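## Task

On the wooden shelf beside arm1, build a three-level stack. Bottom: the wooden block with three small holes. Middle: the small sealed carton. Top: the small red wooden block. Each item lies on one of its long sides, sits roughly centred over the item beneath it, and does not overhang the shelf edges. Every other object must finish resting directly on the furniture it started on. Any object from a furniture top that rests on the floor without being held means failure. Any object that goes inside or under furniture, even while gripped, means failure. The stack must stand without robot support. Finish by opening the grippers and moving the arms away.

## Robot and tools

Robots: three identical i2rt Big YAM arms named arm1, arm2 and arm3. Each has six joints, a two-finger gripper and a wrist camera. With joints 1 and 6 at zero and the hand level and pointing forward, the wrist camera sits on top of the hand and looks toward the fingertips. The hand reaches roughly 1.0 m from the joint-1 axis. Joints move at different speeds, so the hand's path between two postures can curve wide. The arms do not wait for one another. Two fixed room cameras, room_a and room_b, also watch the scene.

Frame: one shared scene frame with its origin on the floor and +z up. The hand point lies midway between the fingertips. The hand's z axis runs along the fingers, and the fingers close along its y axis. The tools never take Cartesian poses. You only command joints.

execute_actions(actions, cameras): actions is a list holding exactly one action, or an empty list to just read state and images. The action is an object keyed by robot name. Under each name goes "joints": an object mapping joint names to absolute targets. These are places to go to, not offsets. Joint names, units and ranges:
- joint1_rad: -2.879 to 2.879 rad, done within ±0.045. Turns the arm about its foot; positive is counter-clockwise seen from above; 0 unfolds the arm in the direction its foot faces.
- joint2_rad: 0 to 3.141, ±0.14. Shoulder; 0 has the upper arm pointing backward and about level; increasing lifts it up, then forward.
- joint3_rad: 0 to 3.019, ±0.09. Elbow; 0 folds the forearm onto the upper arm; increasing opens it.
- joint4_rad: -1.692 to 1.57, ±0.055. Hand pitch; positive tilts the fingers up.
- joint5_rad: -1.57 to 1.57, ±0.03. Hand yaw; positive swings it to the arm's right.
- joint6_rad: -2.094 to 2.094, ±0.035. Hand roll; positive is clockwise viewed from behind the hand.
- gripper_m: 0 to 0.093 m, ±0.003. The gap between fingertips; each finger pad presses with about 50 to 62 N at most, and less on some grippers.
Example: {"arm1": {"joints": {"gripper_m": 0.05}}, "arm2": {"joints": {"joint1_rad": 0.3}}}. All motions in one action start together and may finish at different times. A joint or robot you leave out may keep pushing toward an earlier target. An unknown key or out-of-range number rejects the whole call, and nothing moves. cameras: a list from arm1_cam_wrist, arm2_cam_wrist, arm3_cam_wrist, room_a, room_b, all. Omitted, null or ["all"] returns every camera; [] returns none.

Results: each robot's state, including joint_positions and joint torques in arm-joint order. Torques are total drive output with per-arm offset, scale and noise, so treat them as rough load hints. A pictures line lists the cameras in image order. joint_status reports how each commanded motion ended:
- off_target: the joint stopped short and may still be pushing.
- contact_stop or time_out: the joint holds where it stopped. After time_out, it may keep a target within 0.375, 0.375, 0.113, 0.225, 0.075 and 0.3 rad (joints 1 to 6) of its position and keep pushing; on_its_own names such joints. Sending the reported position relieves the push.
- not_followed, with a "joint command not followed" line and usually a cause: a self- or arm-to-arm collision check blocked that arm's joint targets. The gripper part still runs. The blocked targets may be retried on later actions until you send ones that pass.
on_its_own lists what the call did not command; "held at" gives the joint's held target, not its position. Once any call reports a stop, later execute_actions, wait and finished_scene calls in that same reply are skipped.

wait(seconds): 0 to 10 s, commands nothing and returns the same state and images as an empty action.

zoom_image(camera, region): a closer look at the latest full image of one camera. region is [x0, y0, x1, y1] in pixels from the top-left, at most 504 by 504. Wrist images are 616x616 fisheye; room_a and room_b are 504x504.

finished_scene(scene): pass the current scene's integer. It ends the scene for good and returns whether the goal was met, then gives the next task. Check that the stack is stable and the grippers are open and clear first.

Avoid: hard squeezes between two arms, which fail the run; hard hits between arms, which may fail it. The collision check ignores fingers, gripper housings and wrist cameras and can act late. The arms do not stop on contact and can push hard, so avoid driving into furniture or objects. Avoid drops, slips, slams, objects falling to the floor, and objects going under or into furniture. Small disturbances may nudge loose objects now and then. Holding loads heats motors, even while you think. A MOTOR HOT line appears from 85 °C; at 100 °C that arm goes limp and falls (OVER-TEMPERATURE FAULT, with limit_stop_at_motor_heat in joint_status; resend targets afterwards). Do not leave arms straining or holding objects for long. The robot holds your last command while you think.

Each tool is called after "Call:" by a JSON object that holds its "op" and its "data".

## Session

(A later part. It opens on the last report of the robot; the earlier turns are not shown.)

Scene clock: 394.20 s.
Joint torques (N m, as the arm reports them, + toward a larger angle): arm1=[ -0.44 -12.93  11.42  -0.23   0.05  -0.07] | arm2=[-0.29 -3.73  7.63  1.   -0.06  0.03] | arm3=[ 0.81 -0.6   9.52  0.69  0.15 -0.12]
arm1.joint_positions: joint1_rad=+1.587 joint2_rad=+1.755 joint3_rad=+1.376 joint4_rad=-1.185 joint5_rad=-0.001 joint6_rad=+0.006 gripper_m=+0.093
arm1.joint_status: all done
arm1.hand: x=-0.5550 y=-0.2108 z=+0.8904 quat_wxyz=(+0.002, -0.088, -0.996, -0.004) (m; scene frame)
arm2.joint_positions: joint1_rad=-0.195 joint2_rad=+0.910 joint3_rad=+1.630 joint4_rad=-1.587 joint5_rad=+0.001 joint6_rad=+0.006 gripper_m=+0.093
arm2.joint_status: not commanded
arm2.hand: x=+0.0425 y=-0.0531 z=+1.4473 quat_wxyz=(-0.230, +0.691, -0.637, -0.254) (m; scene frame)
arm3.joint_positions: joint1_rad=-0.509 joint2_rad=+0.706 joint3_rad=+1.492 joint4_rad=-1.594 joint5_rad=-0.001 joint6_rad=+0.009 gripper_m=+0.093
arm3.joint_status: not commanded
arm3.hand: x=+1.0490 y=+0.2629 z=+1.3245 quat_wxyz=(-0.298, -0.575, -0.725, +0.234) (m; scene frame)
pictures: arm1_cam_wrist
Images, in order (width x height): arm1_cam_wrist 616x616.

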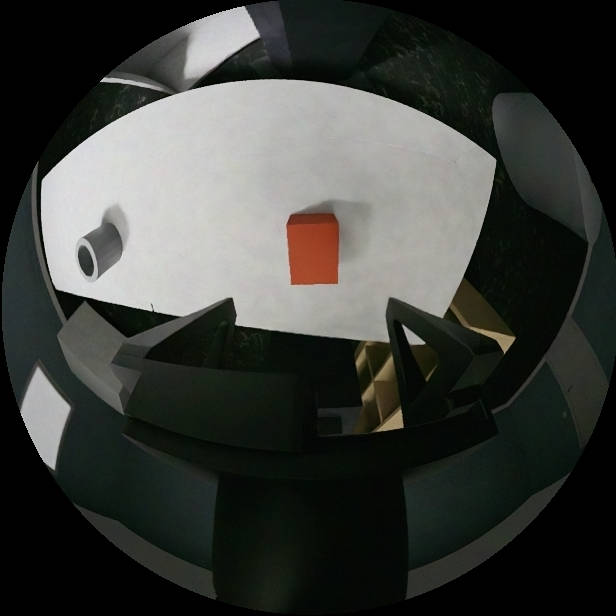

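Call:
{"op": "execute_actions", "data": {"actions": [{"arm1":{"joints":{"joint1_rad":1.574,"joint2_rad":1.875,"joint3_rad":1.255,"joint4_rad":-0.928}}}], "cameras": ["arm1_cam_wrist"]}}

Scene clock: 405.30 s.
Joint torques (N m, as the arm reports them, + toward a larger angle): arm1=[ -0.8  -14.94  10.05   0.99   0.05  -0.07] | arm2=[-0.76 -3.66  7.96  0.99 -0.04  0.02] | arm3=[ 0.8  -0.63  9.52  0.69  0.15 -0.12]
arm1.joint_positions: joint1_rad=+1.586 joint2_rad=+1.880 joint3_rad=+1.242 joint4_rad=-0.942 joint5_rad=-0.001 joint6_rad=+0.006 gripper_m=+0.093
arm1.joint_status: all done
arm1.hand: x=-0.5644 y=-0.2090 z=+0.7846 quat_wxyz=(+0.010, -0.089, -0.996, -0.005) (m; scene frame)
arm2.joint_positions: joint1_rad=-0.195 joint2_rad=+0.910 joint3_rad=+1.630 joint4_rad=-1.587 joint5_rad=+0.001 joint6_rad=+0.006 gripper_m=+0.093
arm2.joint_status: not commanded
arm2.hand: x=+0.0425 y=-0.0531 z=+1.4473 quat_wxyz=(-0.230, +0.691, -0.637, -0.254) (m; scene frame)
arm3.joint_positions: joint1_rad=-0.509 joint2_rad=+0.706 joint3_rad=+1.492 joint4_rad=-1.594 joint5_rad=-0.001 joint6_rad=+0.009 gripper_m=+0.093
arm3.joint_status: not commanded
arm3.hand: x=+1.0490 y=+0.2629 z=+1.3245 quat_wxyz=(-0.298, -0.575, -0.725, +0.234) (m; scene frame)
pictures: arm1_cam_wrist
Images, in order (width x height): arm1_cam_wrist 616x616.

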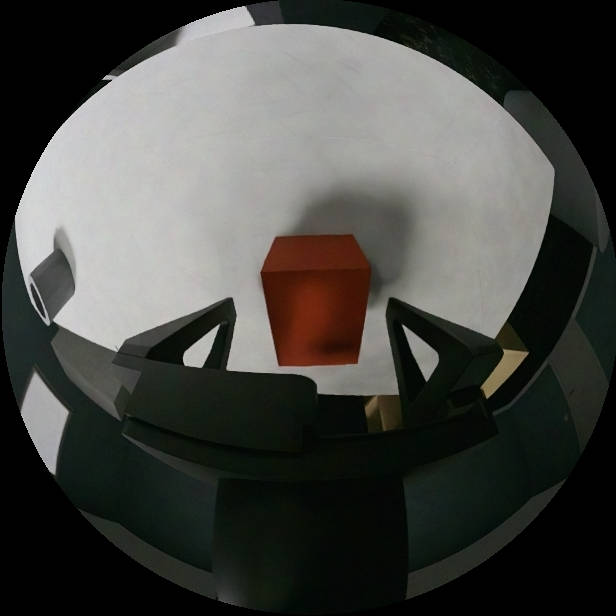

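Call:
{"op": "execute_actions", "data": {"actions": [{"arm1":{"joints":{"gripper_m":0.025}}}], "cameras": ["arm1_cam_wrist"]}}

Call:
{"op": "execute_actions", "data": {"actions": [{"arm1":{"joints":{"joint2_rad":1.76,"joint4_rad":-1.07,"gripper_m":0.025}}}], "cameras": []}}

Scene clock: 411.50 s.
Joint torques (N m, as the arm reports them, + toward a larger angle): arm1=[ -0.78 -14.99  10.02   0.97   0.05  -0.07] | arm2=[-0.76 -3.31  7.84  0.9  -0.02  0.01] | arm3=[ 0.79 -0.62  9.51  0.69  0.15 -0.12]
arm1.joint_positions: joint1_rad=+1.586 joint2_rad=+1.880 joint3_rad=+1.242 joint4_rad=-0.942 joint5_rad=-0.001 joint6_rad=+0.006 gripper_m=+0.044
arm1.joint_status: gripper_m off_target (ended at +0.044, target +0.025)
arm1.hand: x=-0.5645 y=-0.2093 z=+0.7846 quat_wxyz=(+0.010, -0.089, -0.996, -0.004) (m; scene frame)
arm2.joint_positions: joint1_rad=-0.195 joint2_rad=+0.910 joint3_rad=+1.630 joint4_rad=-1.587 joint5_rad=+0.001 joint6_rad=+0.006 gripper_m=+0.093
arm2.joint_status: not commanded
arm2.hand: x=+0.0425 y=-0.0531 z=+1.4473 quat_wxyz=(-0.230, +0.691, -0.637, -0.254) (m; scene frame)
arm3.joint_positions: joint1_rad=-0.509 joint2_rad=+0.706 joint3_rad=+1.492 joint4_rad=-1.594 joint5_rad=-0.001 joint6_rad=+0.009 gripper_m=+0.093
arm3.joint_status: not commanded
arm3.hand: x=+1.0490 y=+0.2629 z=+1.3245 quat_wxyz=(-0.298, -0.575, -0.725, +0.234) (m; scene frame)
pictures: arm1_cam_wrist
Images, in order (width x height): arm1_cam_wrist 616x616.

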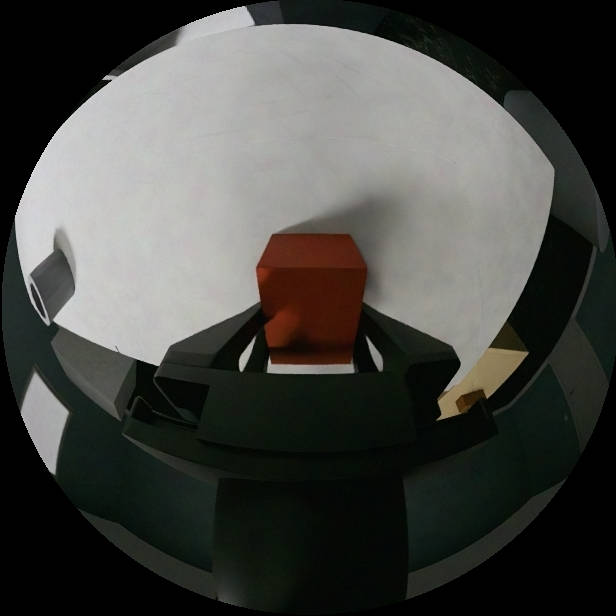

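Scene clock: 412.43 s.
Joint torques (N m, as the arm reports them, + toward a larger angle): arm1=[ -0.78 -12.13  10.9   -0.12   0.05  -0.07] | arm2=[-0.87 -3.7   7.82  1.02 -0.04  0.02] | arm3=[ 0.8  -0.65  9.52  0.69  0.15 -0.12]
arm1.joint_positions: joint1_rad=+1.586 joint2_rad=+1.744 joint3_rad=+1.242 joint4_rad=-1.057 joint5_rad=-0.001 joint6_rad=+0.006 gripper_m=+0.044
arm1.joint_status: gripper_m off_target (ended at +0.044, target +0.025); the others done
arm1.hand: x=-0.5780 y=-0.2073 z=+0.8498 quat_wxyz=(+0.000, -0.089, -0.996, -0.003) (m; scene frame)
arm2.joint_positions: joint1_rad=-0.195 joint2_rad=+0.910 joint3_rad=+1.630 joint4_rad=-1.587 joint5_rad=+0.001 joint6_rad=+0.006 gripper_m=+0.093
arm2.joint_status: not commanded
arm2.hand: x=+0.0425 y=-0.0531 z=+1.4473 quat_wxyz=(-0.230, +0.691, -0.637, -0.254) (m; scene frame)
arm3.joint_positions: joint1_rad=-0.509 joint2_rad=+0.706 joint3_rad=+1.492 joint4_rad=-1.594 joint5_rad=-0.001 joint6_rad=+0.009 gripper_m=+0.093
arm3.joint_status: not commanded
arm3.hand: x=+1.0490 y=+0.2629 z=+1.3245 quat_wxyz=(-0.298, -0.575, -0.725, +0.234) (m; scene frame)
pictures: none
No camera images: the call's "cameras" was empty. Leave "cameras" out to get every camera's image.

Call:
{"op": "execute_actions", "data": {"actions": [{"arm1":{"joints":{"joint1_rad":0.0,"joint3_rad":1.39,"joint4_rad":-1.19,"joint6_rad":0.037,"gripper_m":0.025}}}], "cameras": []}}

Call:
{"op": "execute_actions", "data": {"actions": [{"arm1":{"joints":{"joint2_rad":1.99,"joint4_rad":-0.93,"gripper_m":0.025}}}], "cameras": ["arm1_cam_wrist"]}}

Scene clock: 421.27 s.
Joint torques (N m, as the arm reports them, + toward a larger angle): arm1=[  0.52 -13.23  12.44  -0.14  -0.05   0.02] | arm2=[-0.8  -3.57  7.81  0.97 -0.05  0.02] | arm3=[ 0.81 -0.67  9.51  0.7   0.15 -0.12]
arm1.joint_positions: joint1_rad=-0.007 joint2_rad=+1.750 joint3_rad=+1.364 joint4_rad=-1.177 joint5_rad=+0.002 joint6_rad=+0.031 gripper_m=+0.044
arm1.joint_status: gripper_m off_target (ended at +0.044, target +0.025); the others done
arm1.hand: x=-1.1619 y=-0.6251 z=+0.8916 quat_wxyz=(+0.005, -0.782, -0.623, +0.005) (m; scene frame)
arm2.joint_positions: joint1_rad=-0.195 joint2_rad=+0.910 joint3_rad=+1.630 joint4_rad=-1.587 joint5_rad=+0.001 joint6_rad=+0.006 gripper_m=+0.093
arm2.joint_status: not commanded
arm2.hand: x=+0.0425 y=-0.0531 z=+1.4473 quat_wxyz=(-0.230, +0.691, -0.637, -0.254) (m; scene frame)
arm3.joint_positions: joint1_rad=-0.509 joint2_rad=+0.706 joint3_rad=+1.492 joint4_rad=-1.594 joint5_rad=-0.001 joint6_rad=+0.009 gripper_m=+0.093
arm3.joint_status: not commanded
arm3.hand: x=+1.0490 y=+0.2629 z=+1.3245 quat_wxyz=(-0.298, -0.575, -0.725, +0.234) (m; scene frame)
pictures: none
No camera images: the call's "cameras" was empty. Leave "cameras" out to get every camera's image.

Scene clock: 422.43 s.
Joint torques (N m, as the arm reports them, + toward a larger angle): arm1=[  0.38 -16.94  11.15   0.99  -0.05   0.02] | arm2=[-0.23 -3.65  7.99  1.   -0.06  0.04] | arm3=[ 0.8  -0.65  9.52  0.69  0.15 -0.12]
arm1.joint_positions: joint1_rad=-0.007 joint2_rad=+2.000 joint3_rad=+1.364 joint4_rad=-0.944 joint5_rad=+0.002 joint6_rad=+0.031 gripper_m=+0.044
arm1.joint_status: gripper_m off_target (ended at +0.044, target +0.025); the others done
arm1.hand: x=-1.1699 y=-0.6576 z=+0.7641 quat_wxyz=(+0.010, -0.782, -0.623, -0.001) (m; scene frame)
arm2.joint_positions: joint1_rad=-0.195 joint2_rad=+0.910 joint3_rad=+1.630 joint4_rad=-1.587 joint5_rad=+0.001 joint6_rad=+0.006 gripper_m=+0.093
arm2.joint_status: not commanded
arm2.hand: x=+0.0425 y=-0.0531 z=+1.4473 quat_wxyz=(-0.230, +0.691, -0.637, -0.254) (m; scene frame)
arm3.joint_positions: joint1_rad=-0.509 joint2_rad=+0.706 joint3_rad=+1.492 joint4_rad=-1.594 joint5_rad=-0.001 joint6_rad=+0.009 gripper_m=+0.093
arm3.joint_status: not commanded
arm3.hand: x=+1.0490 y=+0.2629 z=+1.3245 quat_wxyz=(-0.298, -0.575, -0.725, +0.234) (m; scene frame)
pictures: arm1_cam_wrist
Images, in order (width x height): arm1_cam_wrist 616x616.

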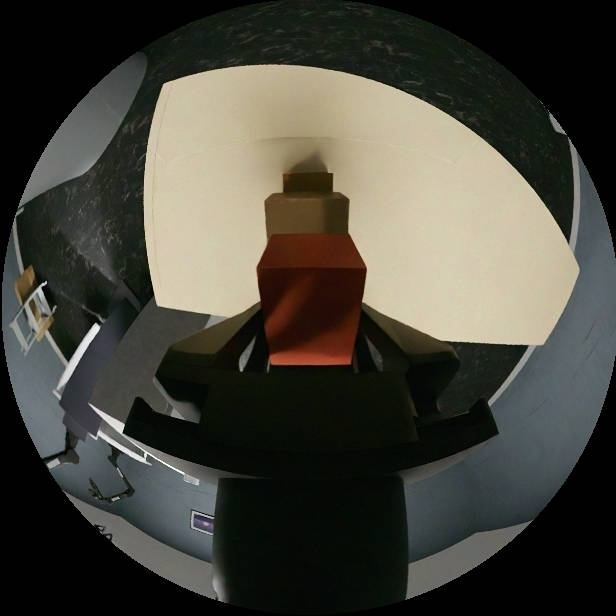

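Call:
{"op": "execute_actions", "data": {"actions": [{"arm1":{"joints":{"joint1_rad":0.006,"joint2_rad":2.075,"joint4_rad":-0.855,"gripper_m":0.025}}}], "cameras": ["arm1_cam_wrist"]}}

Scene clock: 427.20 s.
Joint torques (N m, as the arm reports them, + toward a larger angle): arm1=[  0.73 -15.48  10.64   0.9    0.02   0.02] | arm2=[-0.44 -3.37  7.8   1.07 -0.07  0.02] | arm3=[ 0.8  -0.65  9.51  0.7   0.15 -0.12]
arm1.joint_positions: joint1_rad=-0.006 joint2_rad=+2.060 joint3_rad=+1.366 joint4_rad=-0.867 joint5_rad=+0.000 joint6_rad=+0.031 gripper_m=+0.044
arm1.joint_status: gripper_m off_target (ended at +0.044, target +0.025); the others done
arm1.hand: x=-1.1709 y=-0.6669 z=+0.7327 quat_wxyz=(+0.003, -0.782, -0.623, +0.005) (m; scene frame)
arm2.joint_positions: joint1_rad=-0.195 joint2_rad=+0.910 joint3_rad=+1.630 joint4_rad=-1.587 joint5_rad=+0.001 joint6_rad=+0.006 gripper_m=+0.093
arm2.joint_status: not commanded
arm2.hand: x=+0.0425 y=-0.0531 z=+1.4473 quat_wxyz=(-0.230, +0.691, -0.637, -0.254) (m; scene frame)
arm3.joint_positions: joint1_rad=-0.509 joint2_rad=+0.706 joint3_rad=+1.492 joint4_rad=-1.594 joint5_rad=-0.001 joint6_rad=+0.009 gripper_m=+0.093
arm3.joint_status: not commanded
arm3.hand: x=+1.0490 y=+0.2629 z=+1.3245 quat_wxyz=(-0.298, -0.575, -0.725, +0.234) (m; scene frame)
pictures: arm1_cam_wrist
Images, in order (width x height): arm1_cam_wrist 616x616.

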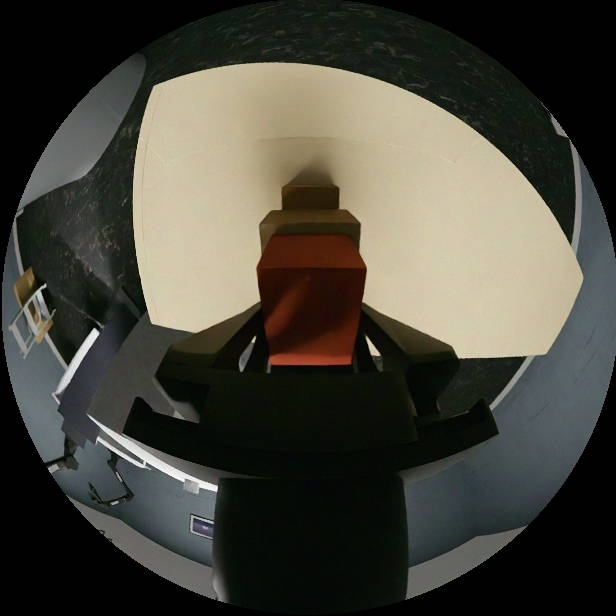

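Call:
{"op": "execute_actions", "data": {"actions": [{"arm1":{"joints":{"joint2_rad":2.092,"gripper_m":0.025}}}], "cameras": []}}

Scene clock: 431.47 s.
Joint torques (N m, as the arm reports them, + toward a larger angle): arm1=[  0.73 -14.13  10.69   0.92   0.02   0.02] | arm2=[-0.55 -3.69  7.75  1.07 -0.05  0.  ] | arm3=[ 0.77 -0.66  9.51  0.7   0.15 -0.12]
arm1.joint_positions: joint1_rad=-0.006 joint2_rad=+2.060 joint3_rad=+1.366 joint4_rad=-0.867 joint5_rad=+0.000 joint6_rad=+0.031 gripper_m=+0.044
arm1.joint_status: gripper_m off_target (ended at +0.044, target +0.025); the others done
arm1.hand: x=-1.1709 y=-0.6669 z=+0.7325 quat_wxyz=(+0.003, -0.782, -0.623, +0.005) (m; scene frame)
arm2.joint_positions: joint1_rad=-0.195 joint2_rad=+0.910 joint3_rad=+1.630 joint4_rad=-1.587 joint5_rad=+0.001 joint6_rad=+0.006 gripper_m=+0.093
arm2.joint_status: not commanded
arm2.hand: x=+0.0425 y=-0.0531 z=+1.4473 quat_wxyz=(-0.230, +0.691, -0.637, -0.254) (m; scene frame)
arm3.joint_positions: joint1_rad=-0.509 joint2_rad=+0.706 joint3_rad=+1.492 joint4_rad=-1.594 joint5_rad=-0.001 joint6_rad=+0.009 gripper_m=+0.093
arm3.joint_status: not commanded
arm3.hand: x=+1.0490 y=+0.2629 z=+1.3245 quat_wxyz=(-0.298, -0.575, -0.725, +0.234) (m; scene frame)
pictures: none
No camera images: the call's "cameras" was empty. Leave "cameras" out to get every camera's image.

Call:
{"op": "execute_actions", "data": {"actions": [{"arm1":{"joints":{"joint2_rad":2.11,"gripper_m":0.025}}}], "cameras": []}}

Scene clock: 435.13 s.
Joint torques (N m, as the arm reports them, + toward a larger angle): arm1=[  0.76 -12.87  10.69   0.92   0.03   0.02] | arm2=[-0.55 -3.67  7.89  0.99 -0.06 -0.01] | arm3=[ 0.8  -0.67  9.52  0.7   0.15 -0.12]
arm1.joint_positions: joint1_rad=-0.006 joint2_rad=+2.062 joint3_rad=+1.366 joint4_rad=-0.867 joint5_rad=+0.000 joint6_rad=+0.031 gripper_m=+0.044
arm1.joint_status: gripper_m off_target (ended at +0.044, target +0.025); the others done
arm1.hand: x=-1.1709 y=-0.6666 z=+0.7319 quat_wxyz=(+0.004, -0.782, -0.623, +0.005) (m; scene frame)
arm2.joint_positions: joint1_rad=-0.195 joint2_rad=+0.910 joint3_rad=+1.630 joint4_rad=-1.587 joint5_rad=+0.001 joint6_rad=+0.006 gripper_m=+0.093
arm2.joint_status: not commanded
arm2.hand: x=+0.0425 y=-0.0531 z=+1.4473 quat_wxyz=(-0.230, +0.691, -0.637, -0.254) (m; scene frame)
arm3.joint_positions: joint1_rad=-0.509 joint2_rad=+0.706 joint3_rad=+1.492 joint4_rad=-1.594 joint5_rad=-0.001 joint6_rad=+0.009 gripper_m=+0.093
arm3.joint_status: not commanded
arm3.hand: x=+1.0490 y=+0.2629 z=+1.3245 quat_wxyz=(-0.298, -0.575, -0.725, +0.234) (m; scene frame)
pictures: none
No camera images: the call's "cameras" was empty. Leave "cameras" out to get every camera's image.

Likely seated. Ease the push and release.

Call:
{"op": "execute_actions", "data": {"actions": [{"arm1":{"joints":{"joint2_rad":2.065,"gripper_m":0.093}}}], "cameras": ["arm1_cam_wrist"]}}

Call:
{"op": "execute_actions", "data": {"actions": [{"arm1":{"joints":{"joint2_rad":1.7,"joint4_rad":-1.24}}}], "cameras": ["arm1_cam_wrist","room_a","room_b"]}}

Scene clock: 442.47 s.
Joint torques (N m, as the arm reports them, + toward a larger angle): arm1=[  0.72 -16.44  10.66   0.91   0.03   0.02] | arm2=[-0.62 -3.79  7.81  0.94 -0.05  0.03] | arm3=[ 0.78 -0.63  9.52  0.69  0.15 -0.12]
arm1.joint_positions: joint1_rad=-0.006 joint2_rad=+2.062 joint3_rad=+1.366 joint4_rad=-0.867 joint5_rad=+0.000 joint6_rad=+0.031 gripper_m=+0.093
arm1.joint_status: all done
arm1.hand: x=-1.1709 y=-0.6666 z=+0.7319 quat_wxyz=(+0.004, -0.782, -0.623, +0.005) (m; scene frame)
arm2.joint_positions: joint1_rad=-0.195 joint2_rad=+0.910 joint3_rad=+1.630 joint4_rad=-1.587 joint5_rad=+0.001 joint6_rad=+0.006 gripper_m=+0.093
arm2.joint_status: not commanded
arm2.hand: x=+0.0425 y=-0.0531 z=+1.4473 quat_wxyz=(-0.230, +0.691, -0.637, -0.254) (m; scene frame)
arm3.joint_positions: joint1_rad=-0.509 joint2_rad=+0.706 joint3_rad=+1.492 joint4_rad=-1.594 joint5_rad=-0.001 joint6_rad=+0.009 gripper_m=+0.093
arm3.joint_status: not commanded
arm3.hand: x=+1.0490 y=+0.2629 z=+1.3245 quat_wxyz=(-0.298, -0.575, -0.725, +0.234) (m; scene frame)
pictures: arm1_cam_wrist
Images, in order (width x height): arm1_cam_wrist 616x616.

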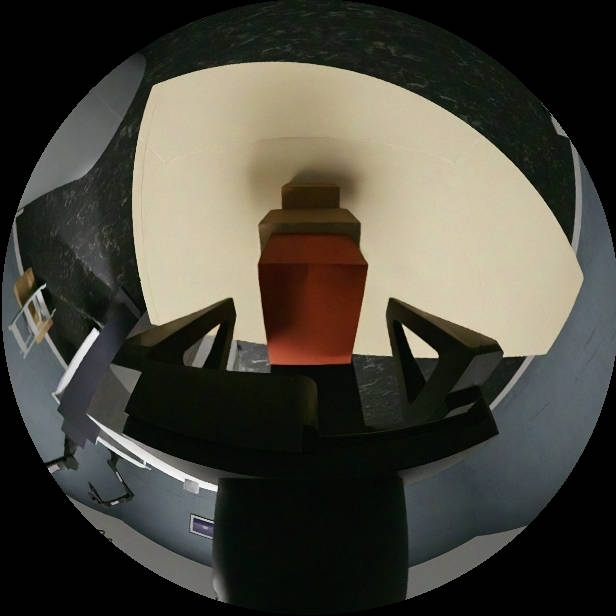

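Scene clock: 443.80 s.
Joint torques (N m, as the arm reports them, + toward a larger angle): arm1=[  0.76 -12.09  12.03  -0.09   0.02   0.02] | arm2=[-0.72 -3.68  7.93  0.93 -0.04  0.  ] | arm3=[ 0.79 -0.63  9.51  0.7   0.15 -0.12]
arm1.joint_positions: joint1_rad=-0.006 joint2_rad=+1.685 joint3_rad=+1.372 joint4_rad=-1.226 joint5_rad=+0.000 joint6_rad=+0.031 gripper_m=+0.093
arm1.joint_status: all done
arm1.hand: x=-1.1589 y=-0.6172 z=+0.9259 quat_wxyz=(-0.004, -0.782, -0.623, +0.014) (m; scene frame)
arm2.joint_positions: joint1_rad=-0.195 joint2_rad=+0.910 joint3_rad=+1.630 joint4_rad=-1.587 joint5_rad=+0.001 joint6_rad=+0.006 gripper_m=+0.093
arm2.joint_status: not commanded
arm2.hand: x=+0.0425 y=-0.0531 z=+1.4473 quat_wxyz=(-0.230, +0.691, -0.637, -0.254) (m; scene frame)
arm3.joint_positions: joint1_rad=-0.509 joint2_rad=+0.706 joint3_rad=+1.492 joint4_rad=-1.594 joint5_rad=-0.001 joint6_rad=+0.009 gripper_m=+0.093
arm3.joint_status: not commanded
arm3.hand: x=+1.0490 y=+0.2629 z=+1.3245 quat_wxyz=(-0.298, -0.575, -0.725, +0.234) (m; scene frame)
pictures: arm1_cam_wrist, room_a, room_b
Images, in order (width x height): arm1_cam_wrist 616x616, room_a 504x504, room_b 504x504.

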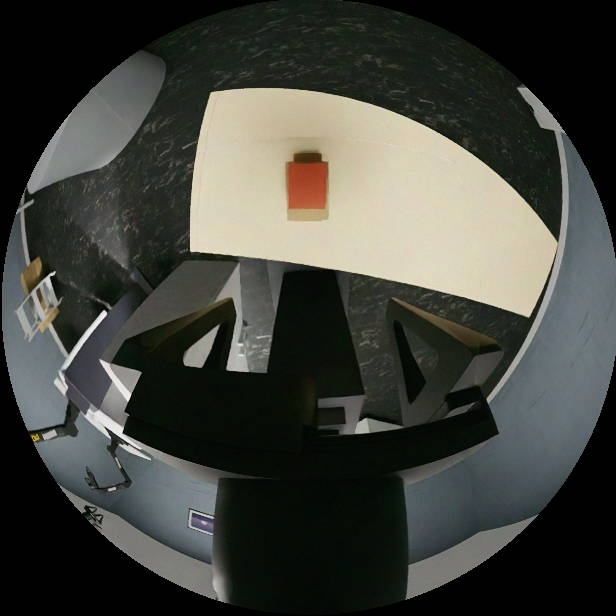

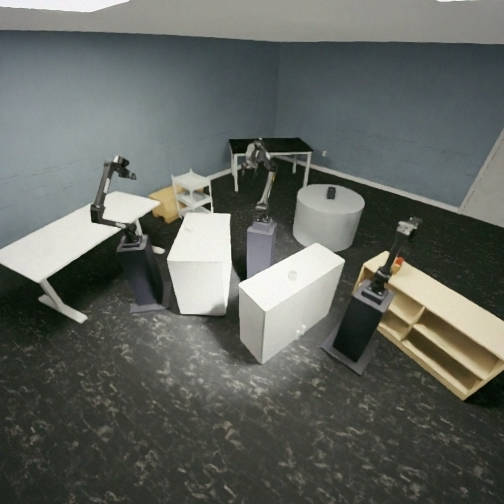

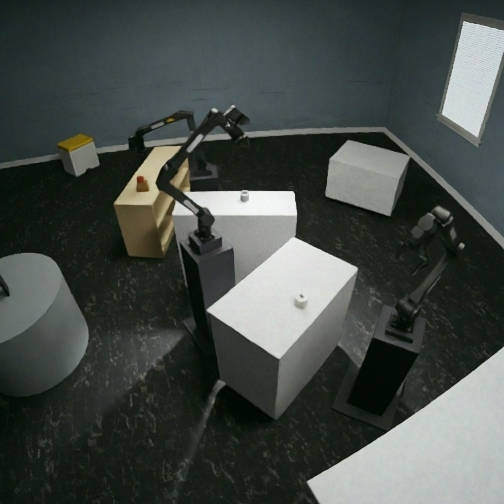

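Call:
{"op": "finished_scene", "data": {"scene": 2}}

The scene is finished: the task was done.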